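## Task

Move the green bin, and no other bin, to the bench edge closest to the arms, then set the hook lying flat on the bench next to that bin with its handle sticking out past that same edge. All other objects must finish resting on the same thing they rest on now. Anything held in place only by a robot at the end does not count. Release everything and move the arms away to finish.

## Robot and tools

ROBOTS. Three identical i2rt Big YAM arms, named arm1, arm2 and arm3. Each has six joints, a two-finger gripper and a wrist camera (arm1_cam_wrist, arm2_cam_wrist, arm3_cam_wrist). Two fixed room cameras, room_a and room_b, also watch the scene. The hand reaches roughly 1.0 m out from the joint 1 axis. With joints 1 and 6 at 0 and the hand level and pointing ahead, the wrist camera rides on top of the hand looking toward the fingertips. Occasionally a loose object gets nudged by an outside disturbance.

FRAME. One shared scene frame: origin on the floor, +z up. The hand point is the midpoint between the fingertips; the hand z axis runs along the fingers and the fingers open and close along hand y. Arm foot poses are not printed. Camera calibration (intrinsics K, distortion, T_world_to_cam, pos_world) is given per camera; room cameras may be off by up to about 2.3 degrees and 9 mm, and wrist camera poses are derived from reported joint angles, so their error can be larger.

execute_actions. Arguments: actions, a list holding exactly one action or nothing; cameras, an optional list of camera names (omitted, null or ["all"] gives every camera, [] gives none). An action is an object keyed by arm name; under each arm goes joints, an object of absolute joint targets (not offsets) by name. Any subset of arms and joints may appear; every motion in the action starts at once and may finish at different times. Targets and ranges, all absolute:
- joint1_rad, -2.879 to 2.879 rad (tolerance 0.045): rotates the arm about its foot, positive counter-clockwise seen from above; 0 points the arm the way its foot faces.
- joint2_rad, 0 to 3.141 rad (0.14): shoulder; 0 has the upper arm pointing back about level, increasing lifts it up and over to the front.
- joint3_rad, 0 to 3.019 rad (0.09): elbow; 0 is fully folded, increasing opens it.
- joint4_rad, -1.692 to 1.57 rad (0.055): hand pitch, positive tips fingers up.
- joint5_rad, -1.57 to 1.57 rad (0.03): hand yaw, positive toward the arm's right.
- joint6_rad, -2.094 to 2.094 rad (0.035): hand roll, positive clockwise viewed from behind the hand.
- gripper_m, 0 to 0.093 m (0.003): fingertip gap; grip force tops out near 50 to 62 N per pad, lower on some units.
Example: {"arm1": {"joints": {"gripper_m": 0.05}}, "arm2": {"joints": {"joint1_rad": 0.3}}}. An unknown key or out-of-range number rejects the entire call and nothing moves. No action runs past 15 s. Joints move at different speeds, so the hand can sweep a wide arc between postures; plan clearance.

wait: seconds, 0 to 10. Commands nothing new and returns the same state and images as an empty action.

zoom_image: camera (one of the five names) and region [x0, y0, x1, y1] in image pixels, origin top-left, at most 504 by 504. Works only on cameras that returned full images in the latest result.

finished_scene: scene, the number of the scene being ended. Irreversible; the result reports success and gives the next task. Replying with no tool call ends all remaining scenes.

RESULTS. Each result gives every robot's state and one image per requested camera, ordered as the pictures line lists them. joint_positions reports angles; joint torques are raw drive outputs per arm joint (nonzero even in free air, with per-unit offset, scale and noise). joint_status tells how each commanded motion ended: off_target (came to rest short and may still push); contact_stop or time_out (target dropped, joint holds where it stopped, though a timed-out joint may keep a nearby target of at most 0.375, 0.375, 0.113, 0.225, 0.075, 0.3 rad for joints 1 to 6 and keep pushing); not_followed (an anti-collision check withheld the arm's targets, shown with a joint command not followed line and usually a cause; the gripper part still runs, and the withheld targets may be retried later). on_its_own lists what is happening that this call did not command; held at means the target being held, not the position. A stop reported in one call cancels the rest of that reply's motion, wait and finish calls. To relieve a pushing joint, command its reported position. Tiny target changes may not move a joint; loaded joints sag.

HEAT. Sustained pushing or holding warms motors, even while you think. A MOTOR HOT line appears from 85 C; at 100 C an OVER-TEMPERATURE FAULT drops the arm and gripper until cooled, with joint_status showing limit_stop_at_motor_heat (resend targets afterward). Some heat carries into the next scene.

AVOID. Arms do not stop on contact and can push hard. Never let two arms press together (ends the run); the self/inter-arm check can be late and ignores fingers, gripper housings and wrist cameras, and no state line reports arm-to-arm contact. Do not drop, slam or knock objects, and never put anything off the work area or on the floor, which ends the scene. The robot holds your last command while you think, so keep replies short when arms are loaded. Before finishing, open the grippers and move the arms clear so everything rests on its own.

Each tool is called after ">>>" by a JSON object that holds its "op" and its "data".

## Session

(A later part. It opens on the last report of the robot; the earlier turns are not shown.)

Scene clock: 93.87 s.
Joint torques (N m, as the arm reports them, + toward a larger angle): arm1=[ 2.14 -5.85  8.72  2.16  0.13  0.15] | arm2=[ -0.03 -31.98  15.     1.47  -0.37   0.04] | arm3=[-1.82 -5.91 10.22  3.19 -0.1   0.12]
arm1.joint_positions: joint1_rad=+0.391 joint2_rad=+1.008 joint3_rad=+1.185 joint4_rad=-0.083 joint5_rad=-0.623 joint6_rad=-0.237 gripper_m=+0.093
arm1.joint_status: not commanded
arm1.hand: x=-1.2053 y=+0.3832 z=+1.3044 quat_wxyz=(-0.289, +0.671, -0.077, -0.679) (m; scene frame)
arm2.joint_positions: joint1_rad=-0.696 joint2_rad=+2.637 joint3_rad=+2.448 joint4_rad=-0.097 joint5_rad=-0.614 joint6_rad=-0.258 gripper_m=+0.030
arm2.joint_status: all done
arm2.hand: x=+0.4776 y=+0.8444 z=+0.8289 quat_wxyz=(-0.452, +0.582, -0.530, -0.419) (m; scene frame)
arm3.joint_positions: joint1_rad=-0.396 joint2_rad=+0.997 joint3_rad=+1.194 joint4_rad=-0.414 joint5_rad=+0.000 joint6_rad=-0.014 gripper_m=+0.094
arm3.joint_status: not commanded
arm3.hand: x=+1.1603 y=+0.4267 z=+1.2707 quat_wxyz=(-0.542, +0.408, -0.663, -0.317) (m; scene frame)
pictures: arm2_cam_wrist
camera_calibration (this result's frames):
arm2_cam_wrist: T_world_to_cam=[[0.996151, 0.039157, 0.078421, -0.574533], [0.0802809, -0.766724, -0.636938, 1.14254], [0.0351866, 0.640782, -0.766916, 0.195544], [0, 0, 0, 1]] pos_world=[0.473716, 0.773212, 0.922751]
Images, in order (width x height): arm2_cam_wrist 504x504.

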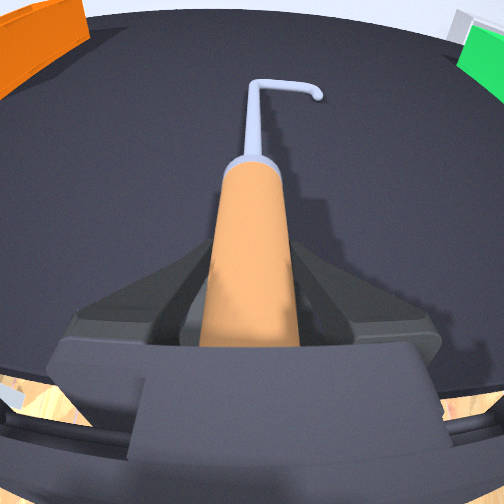

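>>> {"op": "execute_actions", "data": {"actions": [{"arm2":{"joints":{"joint2_rad":2.68}}}], "cameras": []}}

>>> {"op": "execute_actions", "data": {"actions": [{"arm2":{"joints":{"gripper_m":0.093}}}], "cameras": []}}

>>> {"op": "execute_actions", "data": {"actions": [{"arm2":{"joints":{"joint2_rad":2.2}}}], "cameras": []}}

>>> {"op": "execute_actions", "data": {"actions": [{"arm2":{"joints":{"joint1_rad":0.4,"joint2_rad":1.0,"joint3_rad":1.2}}}], "cameras": []}}

>>> {"op": "execute_actions", "data": {"actions": [{"arm3":{"joints":{"joint1_rad":0.68,"joint2_rad":2.6,"joint3_rad":2.48,"joint4_rad":-0.1,"joint5_rad":0.62,"joint6_rad":0.24}}}], "cameras": ["arm3_cam_wrist"]}}

Scene clock: 99.33 s.
Joint torques (N m, as the arm reports them, + toward a larger angle): arm1=[ 2.08 -5.83  8.7   2.16  0.12  0.15] | arm2=[ -0.49 -30.29  14.81   1.47  -0.35   0.09] | arm3=[-2.2  -5.53 10.21  3.21 -0.12  0.13]
arm1.joint_positions: joint1_rad=+0.391 joint2_rad=+1.008 joint3_rad=+1.185 joint4_rad=-0.083 joint5_rad=-0.623 joint6_rad=-0.237 gripper_m=+0.093
arm1.joint_status: not commanded
arm1.hand: x=-1.2053 y=+0.3832 z=+1.3044 quat_wxyz=(-0.289, +0.671, -0.077, -0.679) (m; scene frame)
arm2.joint_positions: joint1_rad=-0.696 joint2_rad=+2.663 joint3_rad=+2.448 joint4_rad=-0.097 joint5_rad=-0.614 joint6_rad=-0.258 gripper_m=+0.030
arm2.joint_status: all done
arm2.hand: x=+0.4771 y=+0.8438 z=+0.8041 quat_wxyz=(-0.442, +0.583, -0.538, -0.418) (m; scene frame)
arm3.joint_positions: joint1_rad=-0.396 joint2_rad=+0.997 joint3_rad=+1.194 joint4_rad=-0.414 joint5_rad=+0.000 joint6_rad=-0.014 gripper_m=+0.094
arm3.joint_status: not commanded
arm3.hand: x=+1.1603 y=+0.4267 z=+1.2707 quat_wxyz=(-0.542, +0.408, -0.663, -0.317) (m; scene frame)
pictures: none
No camera images: the call's "cameras" was empty. Leave "cameras" out to get every camera's image.

Scene clock: 100.03 s.
Joint torques (N m, as the arm reports them, + toward a larger angle): arm1=[ 2.13 -5.91  8.71  2.16  0.13  0.14] | arm2=[ -0.85 -30.    14.93   1.44  -0.31   0.04] | arm3=[-1.73 -5.49 10.18  3.21 -0.09  0.11]
arm1.joint_positions: joint1_rad=+0.391 joint2_rad=+1.008 joint3_rad=+1.185 joint4_rad=-0.083 joint5_rad=-0.623 joint6_rad=-0.237 gripper_m=+0.093
arm1.joint_status: not commanded
arm1.hand: x=-1.2053 y=+0.3832 z=+1.3044 quat_wxyz=(-0.289, +0.671, -0.077, -0.679) (m; scene frame)
arm2.joint_positions: joint1_rad=-0.696 joint2_rad=+2.663 joint3_rad=+2.448 joint4_rad=-0.097 joint5_rad=-0.616 joint6_rad=-0.258 gripper_m=+0.093
arm2.joint_status: all done
arm2.hand: x=+0.4769 y=+0.8438 z=+0.8042 quat_wxyz=(-0.442, +0.584, -0.537, -0.419) (m; scene frame)
arm3.joint_positions: joint1_rad=-0.396 joint2_rad=+0.997 joint3_rad=+1.194 joint4_rad=-0.414 joint5_rad=+0.000 joint6_rad=-0.014 gripper_m=+0.094
arm3.joint_status: not commanded
arm3.hand: x=+1.1603 y=+0.4267 z=+1.2707 quat_wxyz=(-0.542, +0.408, -0.663, -0.317) (m; scene frame)
pictures: none
No camera images: the call's "cameras" was empty. Leave "cameras" out to get every camera's image.

Scene clock: 101.90 s.
Joint torques (N m, as the arm reports them, + toward a larger angle): arm1=[ 2.12 -5.8   8.71  2.14  0.12  0.15] | arm2=[ -0.99 -28.42  13.1    1.68  -0.05   0.09] | arm3=[-1.94 -5.63 10.15  3.08 -0.1   0.12]
arm1.joint_positions: joint1_rad=+0.391 joint2_rad=+1.008 joint3_rad=+1.185 joint4_rad=-0.083 joint5_rad=-0.623 joint6_rad=-0.237 gripper_m=+0.093
arm1.joint_status: not commanded
arm1.hand: x=-1.2053 y=+0.3832 z=+1.3044 quat_wxyz=(-0.289, +0.671, -0.077, -0.679) (m; scene frame)
arm2.joint_positions: joint1_rad=-0.696 joint2_rad=+2.211 joint3_rad=+2.466 joint4_rad=-0.100 joint5_rad=-0.617 joint6_rad=-0.258 gripper_m=+0.093
arm2.joint_status: all done
arm2.hand: x=+0.4308 y=+0.7807 z=+1.2308 quat_wxyz=(-0.612, +0.542, -0.384, -0.429) (m; scene frame)
arm3.joint_positions: joint1_rad=-0.396 joint2_rad=+0.997 joint3_rad=+1.194 joint4_rad=-0.414 joint5_rad=+0.000 joint6_rad=-0.014 gripper_m=+0.094
arm3.joint_status: not commanded
arm3.hand: x=+1.1603 y=+0.4267 z=+1.2707 quat_wxyz=(-0.542, +0.408, -0.663, -0.317) (m; scene frame)
pictures: none
No camera images: the call's "cameras" was empty. Leave "cameras" out to get every camera's image.

Scene clock: 103.83 s.
Joint torques (N m, as the arm reports them, + toward a larger angle): arm1=[ 2.1  -5.84  8.73  2.14  0.13  0.15] | arm2=[-1.06 -7.94 12.71  1.49  0.24  0.07] | arm3=[-1.94 -5.49 10.15  3.18 -0.09  0.1 ]
arm1.joint_positions: joint1_rad=+0.391 joint2_rad=+1.008 joint3_rad=+1.185 joint4_rad=-0.083 joint5_rad=-0.623 joint6_rad=-0.237 gripper_m=+0.093
arm1.joint_status: not commanded
arm1.hand: x=-1.2053 y=+0.3832 z=+1.3044 quat_wxyz=(-0.289, +0.671, -0.077, -0.679) (m; scene frame)
arm2.joint_positions: joint1_rad=+0.397 joint2_rad=+1.005 joint3_rad=+1.193 joint4_rad=-0.102 joint5_rad=-0.624 joint6_rad=-0.258 gripper_m=+0.093
arm2.joint_status: all done
arm2.hand: x=-0.3051 y=+0.3764 z=+1.2917 quat_wxyz=(-0.277, +0.679, -0.062, -0.677) (m; scene frame)
arm3.joint_positions: joint1_rad=-0.396 joint2_rad=+0.997 joint3_rad=+1.194 joint4_rad=-0.414 joint5_rad=+0.000 joint6_rad=-0.014 gripper_m=+0.094
arm3.joint_status: not commanded
arm3.hand: x=+1.1603 y=+0.4267 z=+1.2707 quat_wxyz=(-0.542, +0.408, -0.663, -0.317) (m; scene frame)
pictures: none
No camera images: the call's "cameras" was empty. Leave "cameras" out to get every camera's image.

Scene clock: 106.00 s.
Joint torques (N m, as the arm reports them, + toward a larger angle): arm1=[ 2.2  -5.86  8.73  2.16  0.12  0.15] | arm2=[-0.92 -7.41 12.55  1.77  0.21  0.09] | arm3=[ -1.29 -28.6   13.73   2.87   0.23   0.14]
arm1.joint_positions: joint1_rad=+0.391 joint2_rad=+1.008 joint3_rad=+1.185 joint4_rad=-0.083 joint5_rad=-0.623 joint6_rad=-0.237 gripper_m=+0.093
arm1.joint_status: not commanded
arm1.hand: x=-1.2053 y=+0.3832 z=+1.3044 quat_wxyz=(-0.289, +0.671, -0.077, -0.679) (m; scene frame)
arm2.joint_positions: joint1_rad=+0.397 joint2_rad=+1.005 joint3_rad=+1.193 joint4_rad=-0.102 joint5_rad=-0.624 joint6_rad=-0.258 gripper_m=+0.093
arm2.joint_status: not commanded
arm2.hand: x=-0.3051 y=+0.3764 z=+1.2917 quat_wxyz=(-0.277, +0.679, -0.062, -0.677) (m; scene frame)
arm3.joint_positions: joint1_rad=+0.674 joint2_rad=+2.637 joint3_rad=+2.423 joint4_rad=-0.108 joint5_rad=+0.617 joint6_rad=+0.224 gripper_m=+0.094
arm3.joint_status: all done
arm3.hand: x=+0.4876 y=+0.8533 z=+0.8620 quat_wxyz=(-0.438, +0.537, -0.584, -0.423) (m; scene frame)
pictures: arm3_cam_wrist
camera_calibration (this result's frames):
arm3_cam_wrist: T_world_to_cam=[[0.998125, -0.0573227, -0.0214789, -0.418928], [-0.058003, -0.773469, -0.631175, 1.23731], [0.0195674, 0.631237, -0.775343, 0.243233], [0, 0, 0, 1]] pos_world=[0.48515, 0.779465, 0.960547]
Images, in order (width x height): arm3_cam_wrist 504x504.

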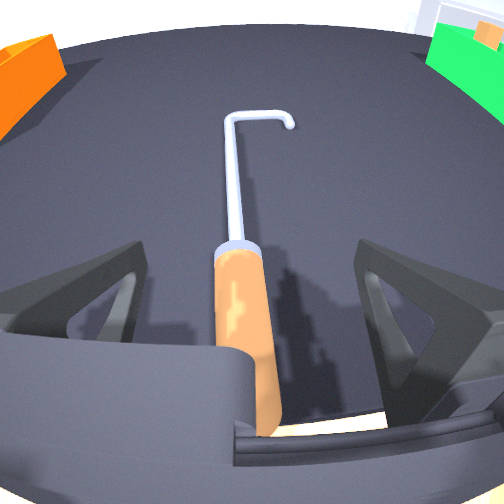

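>>> {"op": "execute_actions", "data": {"actions": [{"arm3":{"joints":{"joint2_rad":2.72}}}], "cameras": []}}

>>> {"op": "execute_actions", "data": {"actions": [{"arm3":{"joints":{"gripper_m":0}}}], "cameras": []}}

>>> {"op": "execute_actions", "data": {"actions": [{"arm3":{"joints":{"joint2_rad":2.59}}}], "cameras": ["arm3_cam_wrist"]}}

>>> {"op": "execute_actions", "data": {"actions": [{"arm3":{"joints":{"joint4_rad":0.2,"joint6_rad":1.65}}}], "cameras": ["arm3_cam_wrist"]}}

Scene clock: 112.40 s.
Joint torques (N m, as the arm reports them, + toward a larger angle): arm1=[ 2.1  -5.84  8.73  2.14  0.13  0.15] | arm2=[-0.95 -7.5  12.56  1.59  0.22  0.06] | arm3=[ -1.28 -25.08  12.91   2.53   0.19   0.01]
arm1.joint_positions: joint1_rad=+0.391 joint2_rad=+1.008 joint3_rad=+1.185 joint4_rad=-0.083 joint5_rad=-0.623 joint6_rad=-0.237 gripper_m=+0.093
arm1.joint_status: not commanded
arm1.hand: x=-1.2053 y=+0.3832 z=+1.3044 quat_wxyz=(-0.289, +0.671, -0.077, -0.679) (m; scene frame)
arm2.joint_positions: joint1_rad=+0.397 joint2_rad=+1.005 joint3_rad=+1.193 joint4_rad=-0.102 joint5_rad=-0.624 joint6_rad=-0.258 gripper_m=+0.093
arm2.joint_status: not commanded
arm2.hand: x=-0.3051 y=+0.3764 z=+1.2917 quat_wxyz=(-0.277, +0.679, -0.062, -0.677) (m; scene frame)
arm3.joint_positions: joint1_rad=+0.674 joint2_rad=+2.711 joint3_rad=+2.431 joint4_rad=-0.103 joint5_rad=+0.618 joint6_rad=+0.234 gripper_m=+0.094
arm3.joint_status: all done
arm3.hand: x=+0.4897 y=+0.8512 z=+0.7988 quat_wxyz=(-0.433, +0.551, -0.590, -0.401) (m; scene frame)
pictures: none
No camera images: the call's "cameras" was empty. Leave "cameras" out to get every camera's image.

Scene clock: 113.13 s.
Joint torques (N m, as the arm reports them, + toward a larger angle): arm1=[ 2.18 -5.9   8.71  2.16  0.13  0.15] | arm2=[-1.05 -8.   12.61  1.64  0.21  0.09] | arm3=[ -1.29 -24.91  13.04   2.55   0.09   0.04]
arm1.joint_positions: joint1_rad=+0.391 joint2_rad=+1.008 joint3_rad=+1.185 joint4_rad=-0.083 joint5_rad=-0.623 joint6_rad=-0.237 gripper_m=+0.093
arm1.joint_status: not commanded
arm1.hand: x=-1.2053 y=+0.3832 z=+1.3044 quat_wxyz=(-0.289, +0.671, -0.077, -0.679) (m; scene frame)
arm2.joint_positions: joint1_rad=+0.397 joint2_rad=+1.005 joint3_rad=+1.193 joint4_rad=-0.102 joint5_rad=-0.624 joint6_rad=-0.258 gripper_m=+0.093
arm2.joint_status: not commanded
arm2.hand: x=-0.3051 y=+0.3764 z=+1.2917 quat_wxyz=(-0.277, +0.679, -0.062, -0.677) (m; scene frame)
arm3.joint_positions: joint1_rad=+0.675 joint2_rad=+2.711 joint3_rad=+2.431 joint4_rad=-0.103 joint5_rad=+0.621 joint6_rad=+0.234 gripper_m=+0.030
arm3.joint_status: gripper_m off_target (ended at +0.030, target +0.000)
arm3.hand: x=+0.4895 y=+0.8508 z=+0.7988 quat_wxyz=(-0.433, +0.551, -0.590, -0.400) (m; scene frame)
pictures: none
No camera images: the call's "cameras" was empty. Leave "cameras" out to get every camera's image.

Scene clock: 114.13 s.
Joint torques (N m, as the arm reports them, + toward a larger angle): arm1=[ 2.18 -5.78  8.74  2.14  0.12  0.15] | arm2=[-0.64 -7.39 12.53  1.59  0.21  0.08] | arm3=[ -1.5  -32.12  13.07   3.     0.19   0.02]
arm1.joint_positions: joint1_rad=+0.391 joint2_rad=+1.008 joint3_rad=+1.185 joint4_rad=-0.083 joint5_rad=-0.623 joint6_rad=-0.237 gripper_m=+0.093
arm1.joint_status: not commanded
arm1.hand: x=-1.2053 y=+0.3832 z=+1.3044 quat_wxyz=(-0.289, +0.671, -0.077, -0.679) (m; scene frame)
arm2.joint_positions: joint1_rad=+0.397 joint2_rad=+1.005 joint3_rad=+1.193 joint4_rad=-0.102 joint5_rad=-0.624 joint6_rad=-0.258 gripper_m=+0.093
arm2.joint_status: not commanded
arm2.hand: x=-0.3051 y=+0.3764 z=+1.2917 quat_wxyz=(-0.277, +0.679, -0.062, -0.677) (m; scene frame)
arm3.joint_positions: joint1_rad=+0.675 joint2_rad=+2.675 joint3_rad=+2.431 joint4_rad=-0.113 joint5_rad=+0.618 joint6_rad=+0.234 gripper_m=+0.030
arm3.joint_status: all done
arm3.hand: x=+0.4877 y=+0.8524 z=+0.8304 quat_wxyz=(-0.434, +0.544, -0.589, -0.411) (m; scene frame)
pictures: arm3_cam_wrist
camera_calibration (this result's frames):
arm3_cam_wrist: T_world_to_cam=[[0.99813, -0.0604276, -0.00926286, -0.427275], [-0.0535366, -0.790851, -0.609663, 1.21141], [0.029515, 0.609019, -0.792607, 0.247725], [0, 0, 0, 1]] pos_world=[0.484019, 0.781359, 0.930945]
Images, in order (width x height): arm3_cam_wrist 504x504.

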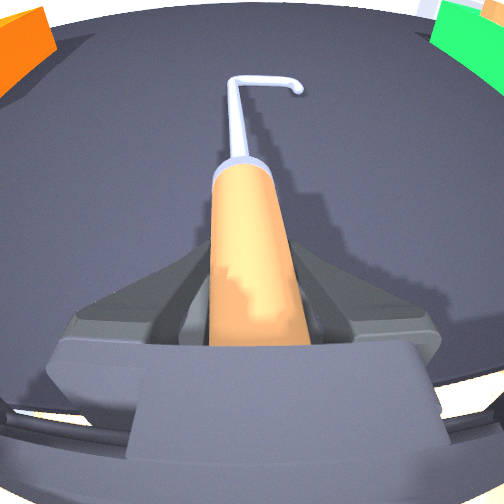

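Scene clock: 116.23 s.
Joint torques (N m, as the arm reports them, + toward a larger angle): arm1=[ 2.08 -5.85  8.73  2.15  0.12  0.15] | arm2=[-0.78 -7.33 12.58  1.64  0.2   0.08] | arm3=[ -1.12 -31.89  13.06   3.82   0.02   0.05]
arm1.joint_positions: joint1_rad=+0.391 joint2_rad=+1.008 joint3_rad=+1.185 joint4_rad=-0.083 joint5_rad=-0.623 joint6_rad=-0.237 gripper_m=+0.093
arm1.joint_status: not commanded
arm1.hand: x=-1.2053 y=+0.3832 z=+1.3044 quat_wxyz=(-0.289, +0.671, -0.077, -0.679) (m; scene frame)
arm2.joint_positions: joint1_rad=+0.397 joint2_rad=+1.005 joint3_rad=+1.193 joint4_rad=-0.102 joint5_rad=-0.624 joint6_rad=-0.258 gripper_m=+0.093
arm2.joint_status: not commanded
arm2.hand: x=-0.3051 y=+0.3764 z=+1.2917 quat_wxyz=(-0.277, +0.679, -0.062, -0.677) (m; scene frame)
arm3.joint_positions: joint1_rad=+0.675 joint2_rad=+2.675 joint3_rad=+2.431 joint4_rad=+0.165 joint5_rad=+0.620 joint6_rad=+1.632 gripper_m=+0.030
arm3.joint_status: all done
arm3.hand: x=+0.4804 y=+0.8631 z=+0.8882 quat_wxyz=(-0.010, -0.016, -0.729, -0.684) (m; scene frame)
pictures: arm3_cam_wrist
camera_calibration (this result's frames):
arm3_cam_wrist: T_world_to_cam=[[-0.00355981, -0.0563584, -0.998404, 0.937455], [-0.831164, -0.55497, 0.0342907, 0.85283], [-0.556017, 0.829959, -0.0448675, -0.286321], [0, 0, 0, 1]] pos_world=[0.552979, 0.763763, 0.893868]
Images, in order (width x height): arm3_cam_wrist 504x504.

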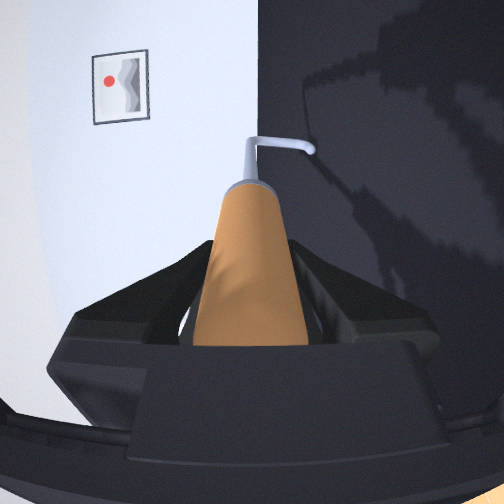

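>>> {"op": "execute_actions", "data": {"actions": [{"arm3":{"joints":{"joint2_rad":2.4,"joint4_rad":0.45}}}], "cameras": []}}

>>> {"op": "execute_actions", "data": {"actions": [{"arm3":{"joints":{"joint1_rad":0.06,"joint3_rad":2.1,"joint5_rad":0,"joint6_rad":1.6}}}], "cameras": ["arm3_cam_wrist","room_a"]}}

Scene clock: 121.03 s.
Joint torques (N m, as the arm reports them, + toward a larger angle): arm1=[ 2.13 -5.86  8.72  2.16  0.12  0.15] | arm2=[-0.79 -7.57 12.54  1.67  0.24  0.09] | arm3=[ -0.93 -26.92  13.81   3.27  -0.37   0.05]
arm1.joint_positions: joint1_rad=+0.391 joint2_rad=+1.008 joint3_rad=+1.185 joint4_rad=-0.083 joint5_rad=-0.623 joint6_rad=-0.237 gripper_m=+0.093
arm1.joint_status: not commanded
arm1.hand: x=-1.2053 y=+0.3832 z=+1.3044 quat_wxyz=(-0.289, +0.671, -0.077, -0.679) (m; scene frame)
arm2.joint_positions: joint1_rad=+0.397 joint2_rad=+1.005 joint3_rad=+1.193 joint4_rad=-0.102 joint5_rad=-0.624 joint6_rad=-0.258 gripper_m=+0.093
arm2.joint_status: not commanded
arm2.hand: x=-0.3051 y=+0.3764 z=+1.2917 quat_wxyz=(-0.277, +0.679, -0.062, -0.677) (m; scene frame)
arm3.joint_positions: joint1_rad=+0.675 joint2_rad=+2.434 joint3_rad=+2.422 joint4_rad=+0.423 joint5_rad=+0.623 joint6_rad=+1.633 gripper_m=+0.030
arm3.joint_status: all done
arm3.hand: x=+0.5021 y=+0.8279 z=+1.1628 quat_wxyz=(+0.091, -0.109, -0.571, -0.809) (m; scene frame)
pictures: none
No camera images: the call's "cameras" was empty. Leave "cameras" out to get every camera's image.

Scene clock: 123.30 s.
Joint torques (N m, as the arm reports them, + toward a larger angle): arm1=[ 2.11 -5.79  8.73  2.16  0.13  0.16] | arm2=[-1.09 -7.42 12.47  1.65  0.24  0.05] | arm3=[ -1.66 -30.7   12.6    4.51  -0.04  -0.22]
arm1.joint_positions: joint1_rad=+0.391 joint2_rad=+1.008 joint3_rad=+1.185 joint4_rad=-0.083 joint5_rad=-0.623 joint6_rad=-0.237 gripper_m=+0.093
arm1.joint_status: not commanded
arm1.hand: x=-1.2053 y=+0.3832 z=+1.3044 quat_wxyz=(-0.289, +0.671, -0.077, -0.679) (m; scene frame)
arm2.joint_positions: joint1_rad=+0.397 joint2_rad=+1.005 joint3_rad=+1.193 joint4_rad=-0.102 joint5_rad=-0.624 joint6_rad=-0.258 gripper_m=+0.093
arm2.joint_status: not commanded
arm2.hand: x=-0.3051 y=+0.3764 z=+1.2917 quat_wxyz=(-0.277, +0.679, -0.062, -0.677) (m; scene frame)
arm3.joint_positions: joint1_rad=+0.059 joint2_rad=+2.485 joint3_rad=+2.053 joint4_rad=+0.404 joint5_rad=-0.001 joint6_rad=+1.607 gripper_m=+0.030
arm3.joint_status: all done
arm3.hand: x=+0.9650 y=+0.9507 z=+0.9019 quat_wxyz=(-0.001, -0.021, -0.717, -0.697) (m; scene frame)
pictures: arm3_cam_wrist, room_a
camera_calibration (this result's frames):
arm3_cam_wrist: T_world_to_cam=[[-0.0228753, -0.0201669, -0.999535, 0.943], [-0.827743, -0.560292, 0.0302483, 1.30911], [-0.560641, 0.82805, -0.00387616, -0.119651], [0, 0, 0, 1]] pos_world=[1.0381, 0.85158, 0.902499]
Images, in order (width x height): arm3_cam_wrist 504x504, room_a 896x504.

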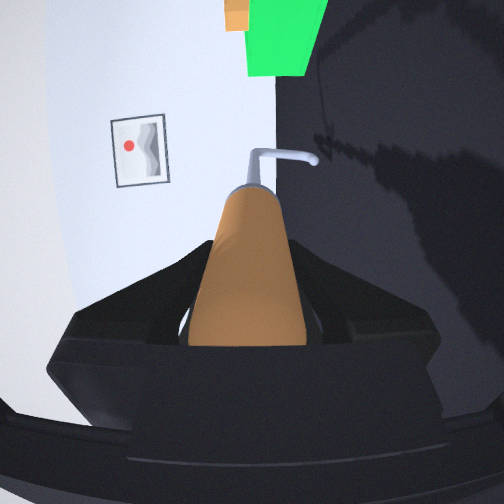

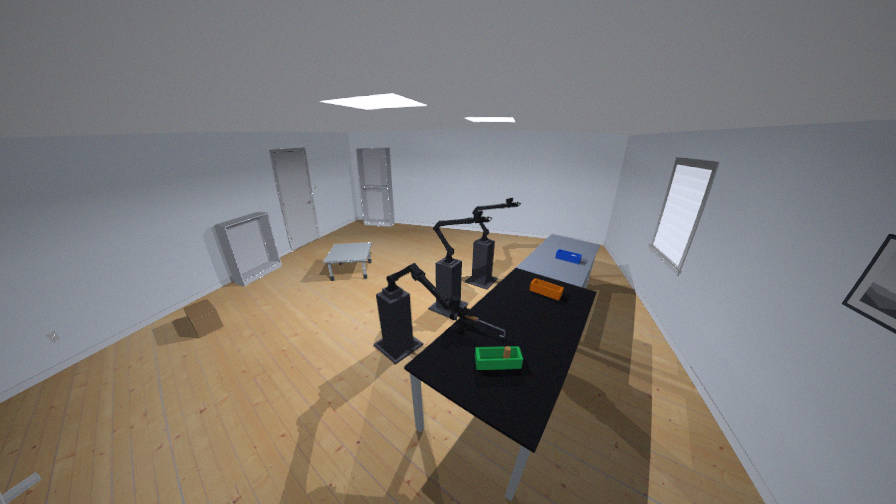

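>>> {"op": "execute_actions", "data": {"actions": [{"arm3":{"joints":{"joint2_rad":2.15,"joint4_rad":0.3}}}], "cameras": []}}

>>> {"op": "execute_actions", "data": {"actions": [{"arm3":{"joints":{"joint1_rad":-0.1,"joint4_rad":0.0}}}], "cameras": ["arm3_cam_wrist","room_a","room_b"]}}

>>> {"op": "zoom_image", "data": {"camera": "room_a", "region": [400,260,580,400]}}

Scene clock: 128.87 s.
Joint torques (N m, as the arm reports them, + toward a larger angle): arm1=[ 2.11 -5.86  8.7   2.14  0.12  0.15] | arm2=[-0.93 -7.48 12.65  1.71  0.23  0.08] | arm3=[ -1.55 -24.99  14.04   3.85  -0.03  -0.23]
arm1.joint_positions: joint1_rad=+0.391 joint2_rad=+1.008 joint3_rad=+1.185 joint4_rad=-0.083 joint5_rad=-0.623 joint6_rad=-0.237 gripper_m=+0.093
arm1.joint_status: not commanded
arm1.hand: x=-1.2053 y=+0.3832 z=+1.3044 quat_wxyz=(-0.289, +0.671, -0.077, -0.679) (m; scene frame)
arm2.joint_positions: joint1_rad=+0.397 joint2_rad=+1.005 joint3_rad=+1.193 joint4_rad=-0.102 joint5_rad=-0.624 joint6_rad=-0.258 gripper_m=+0.093
arm2.joint_status: not commanded
arm2.hand: x=-0.3051 y=+0.3764 z=+1.2917 quat_wxyz=(-0.277, +0.679, -0.062, -0.677) (m; scene frame)
arm3.joint_positions: joint1_rad=+0.059 joint2_rad=+2.185 joint3_rad=+2.042 joint4_rad=+0.268 joint5_rad=-0.001 joint6_rad=+1.607 gripper_m=+0.030
arm3.joint_status: all done
arm3.hand: x=+0.9618 y=+0.9127 z=+1.1375 quat_wxyz=(-0.001, -0.019, -0.662, -0.749) (m; scene frame)
pictures: none
No camera images: the call's "cameras" was empty. Leave "cameras" out to get every camera's image.

Scene clock: 130.33 s.
Joint torques (N m, as the arm reports them, + toward a larger angle): arm1=[ 2.14 -5.84  8.71  2.16  0.12  0.14] | arm2=[-0.88 -7.79 12.62  1.62  0.24  0.09] | arm3=[ -2.31 -25.33  14.05   3.76  -0.03  -0.21]
arm1.joint_positions: joint1_rad=+0.391 joint2_rad=+1.008 joint3_rad=+1.185 joint4_rad=-0.083 joint5_rad=-0.623 joint6_rad=-0.237 gripper_m=+0.093
arm1.joint_status: not commanded
arm1.hand: x=-1.2053 y=+0.3832 z=+1.3044 quat_wxyz=(-0.289, +0.671, -0.077, -0.679) (m; scene frame)
arm2.joint_positions: joint1_rad=+0.397 joint2_rad=+1.005 joint3_rad=+1.193 joint4_rad=-0.102 joint5_rad=-0.624 joint6_rad=-0.258 gripper_m=+0.093
arm2.joint_status: not commanded
arm2.hand: x=-0.3051 y=+0.3764 z=+1.2917 quat_wxyz=(-0.277, +0.679, -0.062, -0.677) (m; scene frame)
arm3.joint_positions: joint1_rad=-0.094 joint2_rad=+2.188 joint3_rad=+2.042 joint4_rad=-0.031 joint5_rad=+0.000 joint6_rad=+1.607 gripper_m=+0.030
arm3.joint_status: all done
arm3.hand: x=+1.1020 y=+0.8960 z=+1.0636 quat_wxyz=(-0.051, -0.081, -0.762, -0.640) (m; scene frame)
pictures: arm3_cam_wrist, room_a, room_b
camera_calibration (this result's frames):
arm3_cam_wrist: T_world_to_cam=[[-0.0525833, -0.159762, -0.985754, 1.2499], [-0.902347, -0.415264, 0.115436, 1.24864], [-0.42779, 0.895562, -0.122325, -0.0778223], [0, 0, 0, 1]] pos_world=[1.15914, 0.787897, 1.07844]
Images, in order (width x height): arm3_cam_wrist 504x504, room_a 896x504, room_b 896x504.

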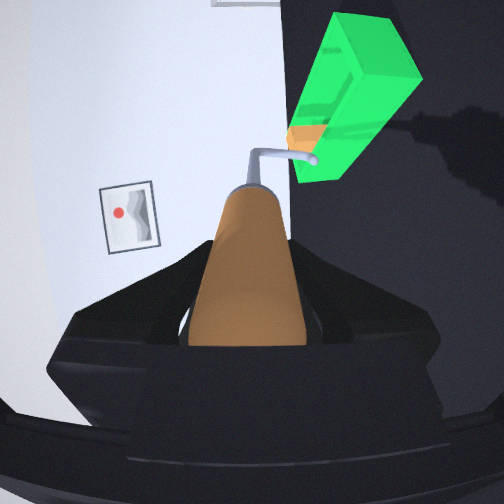

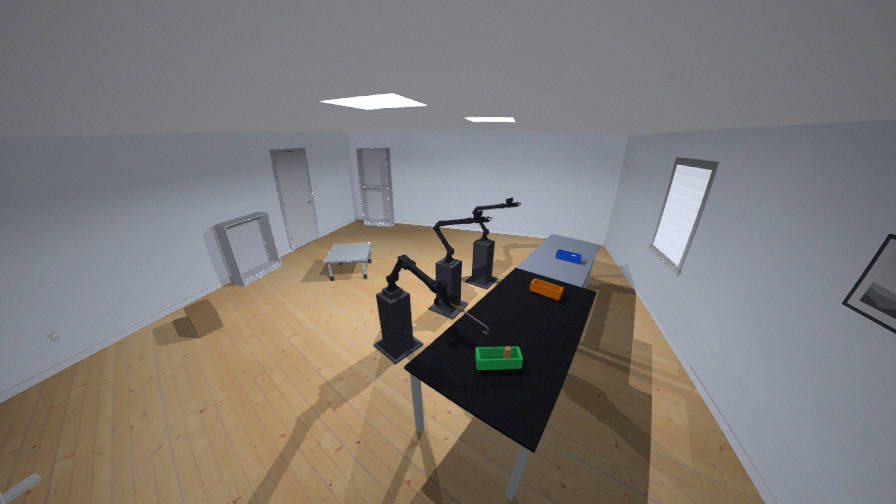

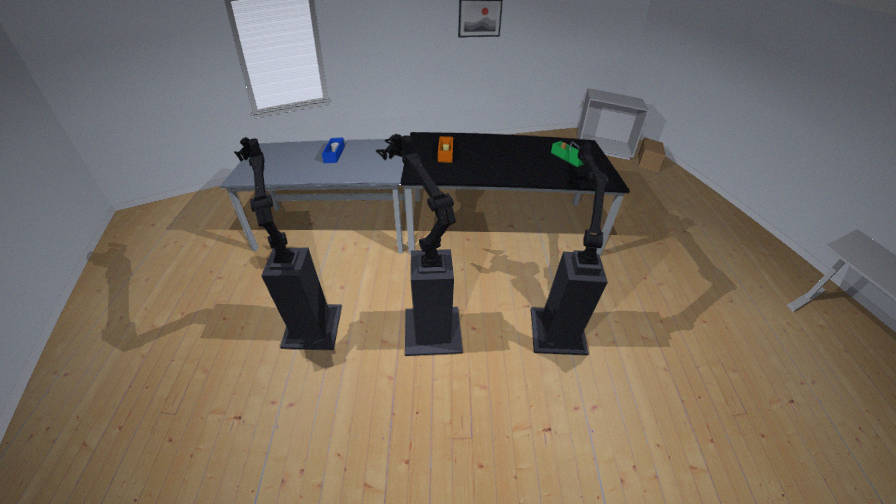

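Region (400, 260, 580, 400) of room_a's 896x504 image, scaled by 2.800, with more detail than that image has.

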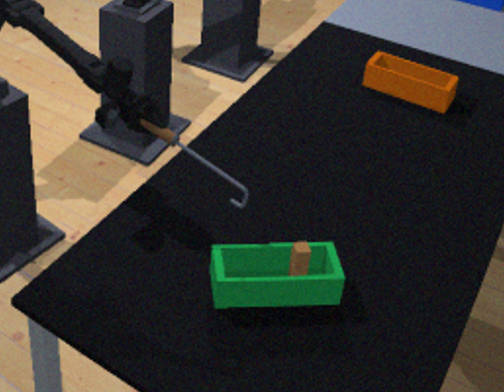

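>>> {"op": "execute_actions", "data": {"actions": [{"arm3":{"joints":{"joint1_rad":-0.16,"joint2_rad":2.38,"joint3_rad":2.15,"joint4_rad":0.4}}}], "cameras": ["arm3_cam_wrist","room_a"]}}

>>> {"op": "zoom_image", "data": {"camera": "room_a", "region": [400,280,580,400]}}

Scene clock: 138.90 s.
Joint torques (N m, as the arm reports them, + toward a larger angle): arm1=[ 2.19 -5.77  8.71  2.16  0.13  0.15] | arm2=[-1.2  -7.37 12.5   1.63  0.23  0.06] | arm3=[ -1.2  -30.    14.68   4.77  -0.08  -0.23]
arm1.joint_positions: joint1_rad=+0.391 joint2_rad=+1.008 joint3_rad=+1.185 joint4_rad=-0.083 joint5_rad=-0.623 joint6_rad=-0.237 gripper_m=+0.093
arm1.joint_status: not commanded
arm1.hand: x=-1.2053 y=+0.3832 z=+1.3044 quat_wxyz=(-0.289, +0.671, -0.077, -0.679) (m; scene frame)
arm2.joint_positions: joint1_rad=+0.397 joint2_rad=+1.005 joint3_rad=+1.193 joint4_rad=-0.102 joint5_rad=-0.624 joint6_rad=-0.258 gripper_m=+0.093
arm2.joint_status: not commanded
arm2.hand: x=-0.3051 y=+0.3764 z=+1.2917 quat_wxyz=(-0.277, +0.679, -0.062, -0.677) (m; scene frame)
arm3.joint_positions: joint1_rad=-0.168 joint2_rad=+2.456 joint3_rad=+2.077 joint4_rad=+0.346 joint5_rad=+0.000 joint6_rad=+1.608 gripper_m=+0.030
arm3.joint_status: all done
arm3.hand: x=+1.1802 y=+0.9219 z=+0.9311 quat_wxyz=(-0.080, -0.103, -0.711, -0.691) (m; scene frame)
pictures: arm3_cam_wrist, room_a
camera_calibration (this result's frames):
arm3_cam_wrist: T_world_to_cam=[[-0.0285894, -0.0163172, -0.999458, 0.979726], [-0.932975, -0.358467, 0.03254, 1.4062], [-0.358804, 0.9334, -0.00497514, -0.309332], [0, 0, 0, 1]] pos_world=[1.22897, 0.808794, 0.931898]
Images, in order (width x height): arm3_cam_wrist 504x504, room_a 896x504.

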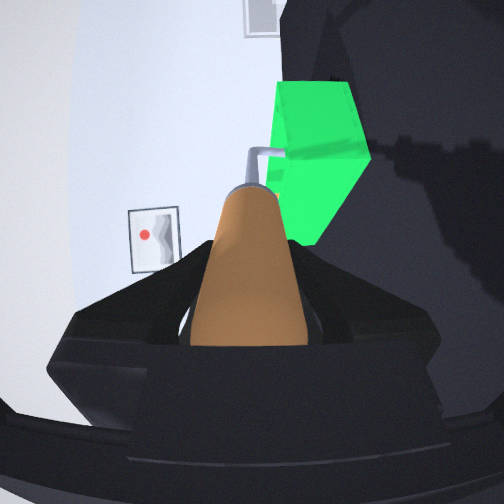

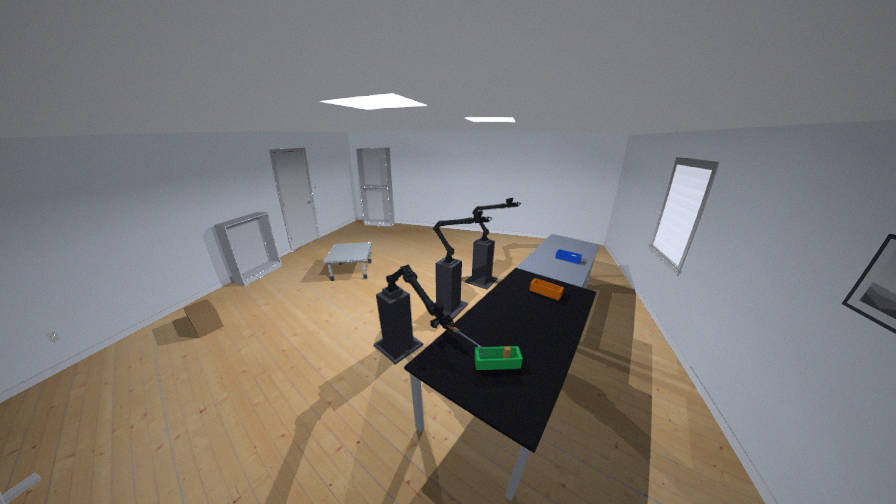

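Region (400, 280, 580, 400) of room_a's 896x504 image, scaled by 2.800, with more detail than that image has.

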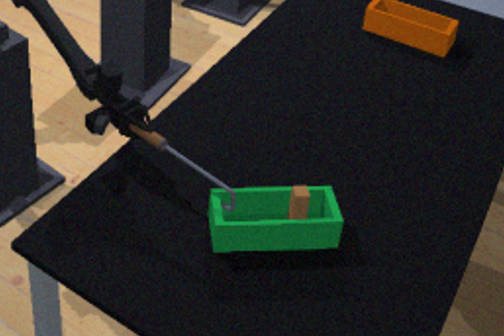

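>>> {"op": "execute_actions", "data": {"actions": [{"arm3":{"joints":{"joint1_rad":-0.2,"joint4_rad":0.31}}}], "cameras": []}}

>>> {"op": "execute_actions", "data": {"actions": [{"arm3":{"joints":{"joint2_rad":2.30,"joint3_rad":1.83,"joint4_rad":0.43}}}], "cameras": []}}

>>> {"op": "execute_actions", "data": {"actions": [{"arm3":{"joints":{"joint2_rad":2.13,"joint3_rad":1.53,"joint4_rad":0.56}}}], "cameras": []}}

>>> {"op": "execute_actions", "data": {"actions": [{"arm3":{"joints":{"joint2_rad":2.03,"joint3_rad":1.35,"joint4_rad":0.65}}}], "cameras": ["arm3_cam_wrist","room_a"]}}

>>> {"op": "zoom_image", "data": {"camera": "room_a", "region": [380,270,560,400]}}

Scene clock: 146.90 s.
Joint torques (N m, as the arm reports them, + toward a larger angle): arm1=[ 2.1  -5.89  8.73  2.14  0.12  0.15] | arm2=[-1.03 -7.56 12.6   1.71  0.21  0.05] | arm3=[ -2.81 -29.84  14.7    3.71   0.14  -0.22]
arm1.joint_positions: joint1_rad=+0.391 joint2_rad=+1.008 joint3_rad=+1.185 joint4_rad=-0.083 joint5_rad=-0.623 joint6_rad=-0.237 gripper_m=+0.093
arm1.joint_status: not commanded
arm1.hand: x=-1.2053 y=+0.3832 z=+1.3044 quat_wxyz=(-0.289, +0.671, -0.077, -0.679) (m; scene frame)
arm2.joint_positions: joint1_rad=+0.397 joint2_rad=+1.005 joint3_rad=+1.193 joint4_rad=-0.102 joint5_rad=-0.624 joint6_rad=-0.258 gripper_m=+0.093
arm2.joint_status: not commanded
arm2.hand: x=-0.3051 y=+0.3764 z=+1.2917 quat_wxyz=(-0.277, +0.679, -0.062, -0.677) (m; scene frame)
arm3.joint_positions: joint1_rad=-0.184 joint2_rad=+2.456 joint3_rad=+2.077 joint4_rad=+0.283 joint5_rad=-0.005 joint6_rad=+1.608 gripper_m=+0.030
arm3.joint_status: all done
arm3.hand: x=+1.1934 y=+0.9172 z=+0.9157 quat_wxyz=(-0.081, -0.110, -0.732, -0.668) (m; scene frame)
pictures: none
No camera images: the call's "cameras" was empty. Leave "cameras" out to get every camera's image.

Scene clock: 147.90 s.
Joint torques (N m, as the arm reports them, + toward a larger angle): arm1=[ 2.09 -5.84  8.73  2.15  0.12  0.15] | arm2=[-0.74 -7.48 12.65  1.55  0.21  0.07] | arm3=[ -2.84 -26.44   8.6    2.99   0.12  -0.24]
arm1.joint_positions: joint1_rad=+0.391 joint2_rad=+1.008 joint3_rad=+1.185 joint4_rad=-0.083 joint5_rad=-0.623 joint6_rad=-0.237 gripper_m=+0.093
arm1.joint_status: not commanded
arm1.hand: x=-1.2053 y=+0.3832 z=+1.3044 quat_wxyz=(-0.289, +0.671, -0.077, -0.679) (m; scene frame)
arm2.joint_positions: joint1_rad=+0.397 joint2_rad=+1.005 joint3_rad=+1.193 joint4_rad=-0.102 joint5_rad=-0.624 joint6_rad=-0.258 gripper_m=+0.093
arm2.joint_status: not commanded
arm2.hand: x=-0.3051 y=+0.3764 z=+1.2917 quat_wxyz=(-0.277, +0.679, -0.062, -0.677) (m; scene frame)
arm3.joint_positions: joint1_rad=-0.184 joint2_rad=+2.348 joint3_rad=+1.832 joint4_rad=+0.420 joint5_rad=-0.005 joint6_rad=+1.608 gripper_m=+0.030
arm3.joint_status: all done
arm3.hand: x=+1.1817 y=+0.8741 z=+0.9041 quat_wxyz=(-0.081, -0.110, -0.731, -0.668) (m; scene frame)
pictures: none
No camera images: the call's "cameras" was empty. Leave "cameras" out to get every camera's image.

Scene clock: 148.87 s.
Joint torques (N m, as the arm reports them, + toward a larger angle): arm1=[ 2.09 -5.81  8.69  2.14  0.12  0.15] | arm2=[-0.66 -7.4  12.52  1.69  0.21  0.05] | arm3=[ -3.07 -23.85   8.39   3.39   0.15  -0.23]
arm1.joint_positions: joint1_rad=+0.391 joint2_rad=+1.008 joint3_rad=+1.185 joint4_rad=-0.083 joint5_rad=-0.623 joint6_rad=-0.237 gripper_m=+0.093
arm1.joint_status: not commanded
arm1.hand: x=-1.2053 y=+0.3832 z=+1.3044 quat_wxyz=(-0.289, +0.671, -0.077, -0.679) (m; scene frame)
arm2.joint_positions: joint1_rad=+0.397 joint2_rad=+1.005 joint3_rad=+1.193 joint4_rad=-0.102 joint5_rad=-0.624 joint6_rad=-0.258 gripper_m=+0.093
arm2.joint_status: not commanded
arm2.hand: x=-0.3051 y=+0.3764 z=+1.2917 quat_wxyz=(-0.277, +0.679, -0.062, -0.677) (m; scene frame)
arm3.joint_positions: joint1_rad=-0.184 joint2_rad=+2.179 joint3_rad=+1.527 joint4_rad=+0.540 joint5_rad=-0.005 joint6_rad=+1.608 gripper_m=+0.030
arm3.joint_status: all done
arm3.hand: x=+1.1625 y=+0.8059 z=+0.9064 quat_wxyz=(-0.080, -0.111, -0.737, -0.662) (m; scene frame)
pictures: none
No camera images: the call's "cameras" was empty. Leave "cameras" out to get every camera's image.

Scene clock: 149.70 s.
Joint torques (N m, as the arm reports them, + toward a larger angle): arm1=[ 2.15 -5.94  8.7   2.17  0.12  0.15] | arm2=[-0.87 -7.59 12.55  1.71  0.23  0.08] | arm3=[ -3.12 -22.3    8.31   3.76   0.15  -0.23]
arm1.joint_positions: joint1_rad=+0.391 joint2_rad=+1.008 joint3_rad=+1.185 joint4_rad=-0.083 joint5_rad=-0.623 joint6_rad=-0.237 gripper_m=+0.093
arm1.joint_status: not commanded
arm1.hand: x=-1.2053 y=+0.3832 z=+1.3044 quat_wxyz=(-0.289, +0.671, -0.077, -0.679) (m; scene frame)
arm2.joint_positions: joint1_rad=+0.397 joint2_rad=+1.005 joint3_rad=+1.193 joint4_rad=-0.102 joint5_rad=-0.624 joint6_rad=-0.258 gripper_m=+0.093
arm2.joint_status: not commanded
arm2.hand: x=-0.3051 y=+0.3764 z=+1.2917 quat_wxyz=(-0.277, +0.679, -0.062, -0.677) (m; scene frame)
arm3.joint_positions: joint1_rad=-0.184 joint2_rad=+2.081 joint3_rad=+1.343 joint4_rad=+0.623 joint5_rad=-0.005 joint6_rad=+1.608 gripper_m=+0.030
arm3.joint_status: all done
arm3.hand: x=+1.1495 y=+0.7585 z=+0.9057 quat_wxyz=(-0.080, -0.111, -0.738, -0.661) (m; scene frame)
pictures: arm3_cam_wrist, room_a
camera_calibration (this result's frames):
arm3_cam_wrist: T_world_to_cam=[[-0.0510282, -0.0941921, -0.994245, 1.0309], [-0.935999, -0.342673, 0.0805027, 1.26794], [-0.348284, 0.934721, -0.0706778, -0.121596], [0, 0, 0, 1]] pos_world=[1.19704, 0.645249, 0.9143]
Images, in order (width x height): arm3_cam_wrist 504x504, room_a 896x504.

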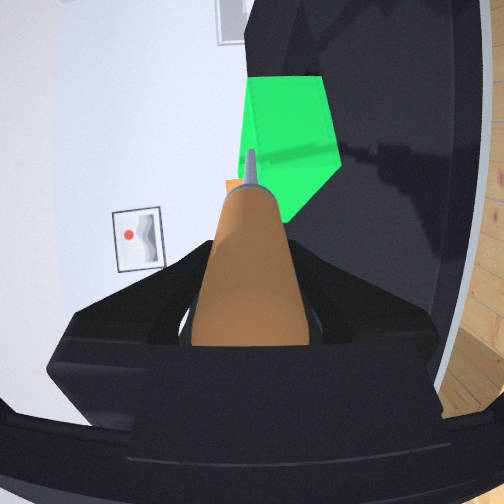

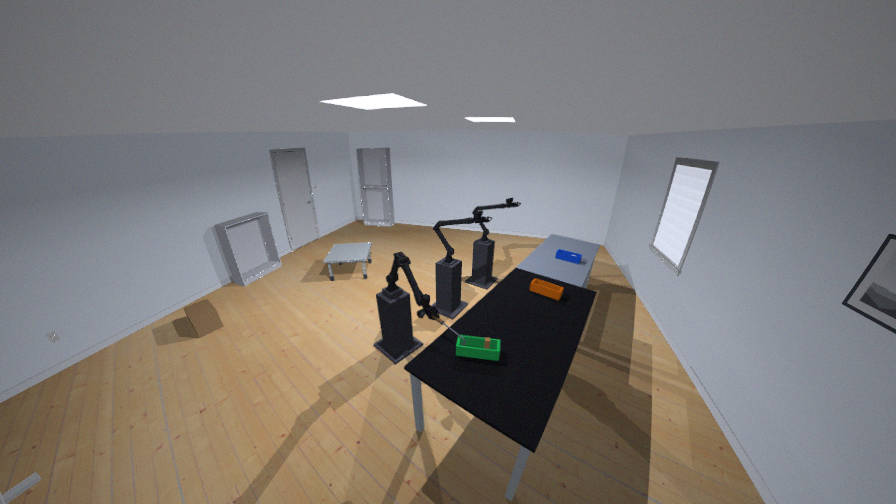

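Region (380, 270, 560, 400) of room_a's 896x504 image, scaled by 2.800, with more detail than that image has.

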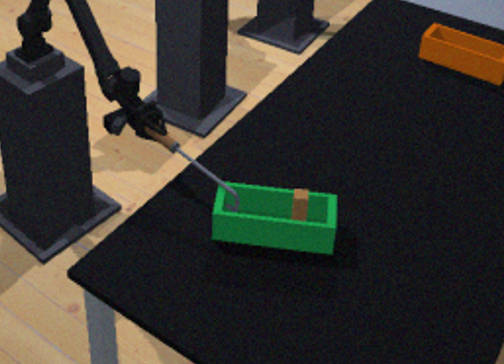

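>>> {"op": "execute_actions", "data": {"actions": [{"arm3":{"joints":{"joint1_rad":-0.12,"joint2_rad":1.92,"joint3_rad":1.15,"joint4_rad":0.74}}}], "cameras": []}}

>>> {"op": "execute_actions", "data": {"actions": [{"arm3":{"joints":{"joint1_rad":-0.06,"joint2_rad":1.81,"joint3_rad":0.95,"joint4_rad":0.83}}}], "cameras": []}}

>>> {"op": "execute_actions", "data": {"actions": [{"arm3":{"joints":{"joint1_rad":-0.02,"joint2_rad":1.69,"joint3_rad":0.74,"joint4_rad":0.92}}}], "cameras": ["arm3_cam_wrist","room_a"]}}

>>> {"op": "zoom_image", "data": {"camera": "room_a", "region": [380,270,560,400]}}

Scene clock: 155.83 s.
Joint torques (N m, as the arm reports them, + toward a larger angle): arm1=[ 2.1  -5.82  8.75  2.17  0.12  0.15] | arm2=[-1.04 -7.22 12.49  1.77  0.21  0.09] | arm3=[ -1.22 -20.22   8.08   3.89  -0.21  -0.22]
arm1.joint_positions: joint1_rad=+0.391 joint2_rad=+1.008 joint3_rad=+1.185 joint4_rad=-0.083 joint5_rad=-0.623 joint6_rad=-0.237 gripper_m=+0.093
arm1.joint_status: not commanded
arm1.hand: x=-1.2053 y=+0.3832 z=+1.3044 quat_wxyz=(-0.289, +0.671, -0.077, -0.679) (m; scene frame)
arm2.joint_positions: joint1_rad=+0.397 joint2_rad=+1.005 joint3_rad=+1.193 joint4_rad=-0.102 joint5_rad=-0.624 joint6_rad=-0.258 gripper_m=+0.093
arm2.joint_status: not commanded
arm2.hand: x=-0.3051 y=+0.3764 z=+1.2917 quat_wxyz=(-0.277, +0.679, -0.062, -0.677) (m; scene frame)
arm3.joint_positions: joint1_rad=-0.120 joint2_rad=+1.969 joint3_rad=+1.140 joint4_rad=+0.709 joint5_rad=+0.003 joint6_rad=+1.608 gripper_m=+0.030
arm3.joint_status: all done
arm3.hand: x=+1.0891 y=+0.7122 z=+0.9047 quat_wxyz=(-0.062, -0.091, -0.742, -0.661) (m; scene frame)
pictures: none
No camera images: the call's "cameras" was empty. Leave "cameras" out to get every camera's image.

Scene clock: 156.67 s.
Joint torques (N m, as the arm reports them, + toward a larger angle): arm1=[ 2.13 -5.89  8.72  2.16  0.12  0.15] | arm2=[-0.57 -7.64 12.59  1.65  0.23  0.09] | arm3=[ -1.47 -17.78   7.52   4.15  -0.19  -0.24]
arm1.joint_positions: joint1_rad=+0.391 joint2_rad=+1.008 joint3_rad=+1.185 joint4_rad=-0.083 joint5_rad=-0.623 joint6_rad=-0.237 gripper_m=+0.093
arm1.joint_status: not commanded
arm1.hand: x=-1.2053 y=+0.3832 z=+1.3044 quat_wxyz=(-0.289, +0.671, -0.077, -0.679) (m; scene frame)
arm2.joint_positions: joint1_rad=+0.397 joint2_rad=+1.005 joint3_rad=+1.193 joint4_rad=-0.102 joint5_rad=-0.624 joint6_rad=-0.258 gripper_m=+0.093
arm2.joint_status: not commanded
arm2.hand: x=-0.3051 y=+0.3764 z=+1.2917 quat_wxyz=(-0.277, +0.679, -0.062, -0.677) (m; scene frame)
arm3.joint_positions: joint1_rad=-0.060 joint2_rad=+1.857 joint3_rad=+0.938 joint4_rad=+0.795 joint5_rad=+0.002 joint6_rad=+1.608 gripper_m=+0.030
arm3.joint_status: all done
arm3.hand: x=+1.0357 y=+0.6573 z=+0.9031 quat_wxyz=(-0.041, -0.068, -0.746, -0.661) (m; scene frame)
pictures: none
No camera images: the call's "cameras" was empty. Leave "cameras" out to get every camera's image.

Scene clock: 157.53 s.
Joint torques (N m, as the arm reports them, + toward a larger angle): arm1=[ 2.11 -5.85  8.71  2.15  0.12  0.16] | arm2=[-1.1  -7.68 12.59  1.58  0.21  0.07] | arm3=[ -1.11 -15.18   7.16   4.17  -0.2   -0.22]
arm1.joint_positions: joint1_rad=+0.391 joint2_rad=+1.008 joint3_rad=+1.185 joint4_rad=-0.083 joint5_rad=-0.623 joint6_rad=-0.237 gripper_m=+0.093
arm1.joint_status: not commanded
arm1.hand: x=-1.2053 y=+0.3832 z=+1.3044 quat_wxyz=(-0.289, +0.671, -0.077, -0.679) (m; scene frame)
arm2.joint_positions: joint1_rad=+0.397 joint2_rad=+1.005 joint3_rad=+1.193 joint4_rad=-0.102 joint5_rad=-0.624 joint6_rad=-0.258 gripper_m=+0.093
arm2.joint_status: not commanded
arm2.hand: x=-0.3051 y=+0.3764 z=+1.2917 quat_wxyz=(-0.277, +0.679, -0.062, -0.677) (m; scene frame)
arm3.joint_positions: joint1_rad=-0.027 joint2_rad=+1.733 joint3_rad=+0.726 joint4_rad=+0.882 joint5_rad=+0.003 joint6_rad=+1.608 gripper_m=+0.030
arm3.joint_status: all done
arm3.hand: x=+1.0056 y=+0.5891 z=+0.9014 quat_wxyz=(-0.031, -0.056, -0.748, -0.661) (m; scene frame)
pictures: arm3_cam_wrist, room_a
camera_calibration (this result's frames):
arm3_cam_wrist: T_world_to_cam=[[-0.0368507, -0.113072, -0.992903, 0.998981], [-0.874118, -0.477884, 0.0868636, 1.08719], [-0.484314, 0.871115, -0.0812279, 0.170125], [0, 0, 0, 1]] pos_world=[1.06954, 0.484307, 0.911274]
Images, in order (width x height): arm3_cam_wrist 504x504, room_a 896x504.

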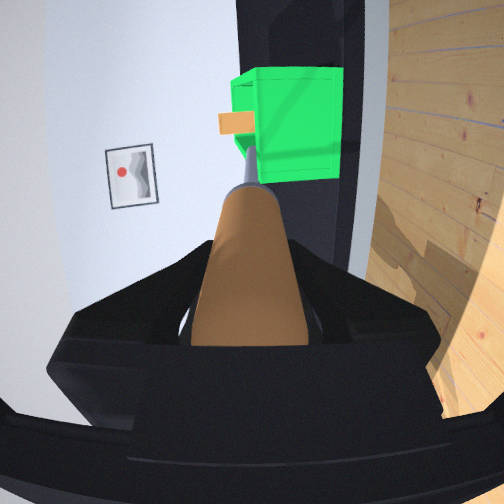

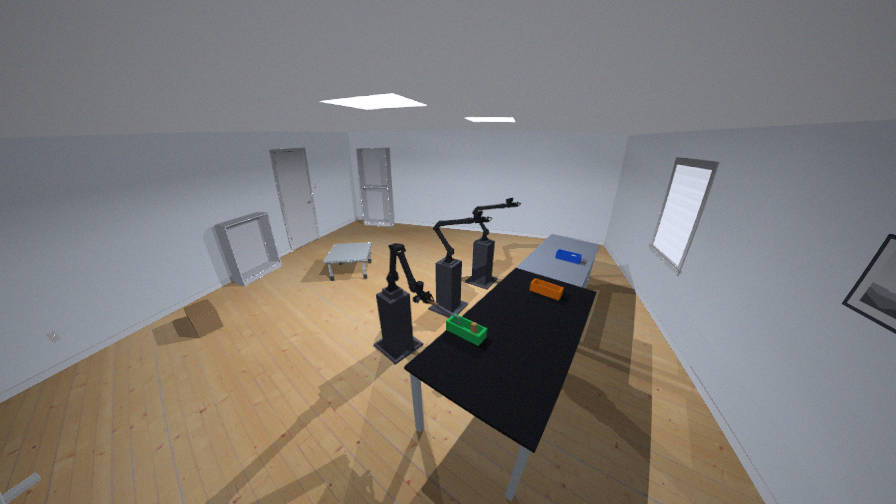

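Region (380, 270, 560, 400) of room_a's 896x504 image, scaled by 2.800, with more detail than that image has.

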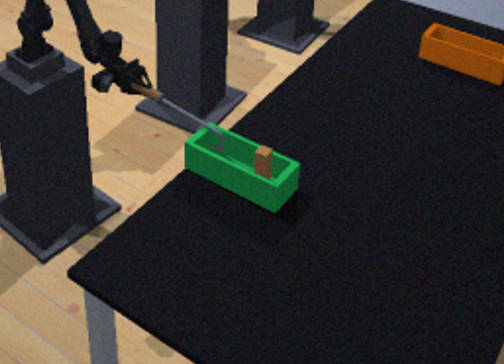

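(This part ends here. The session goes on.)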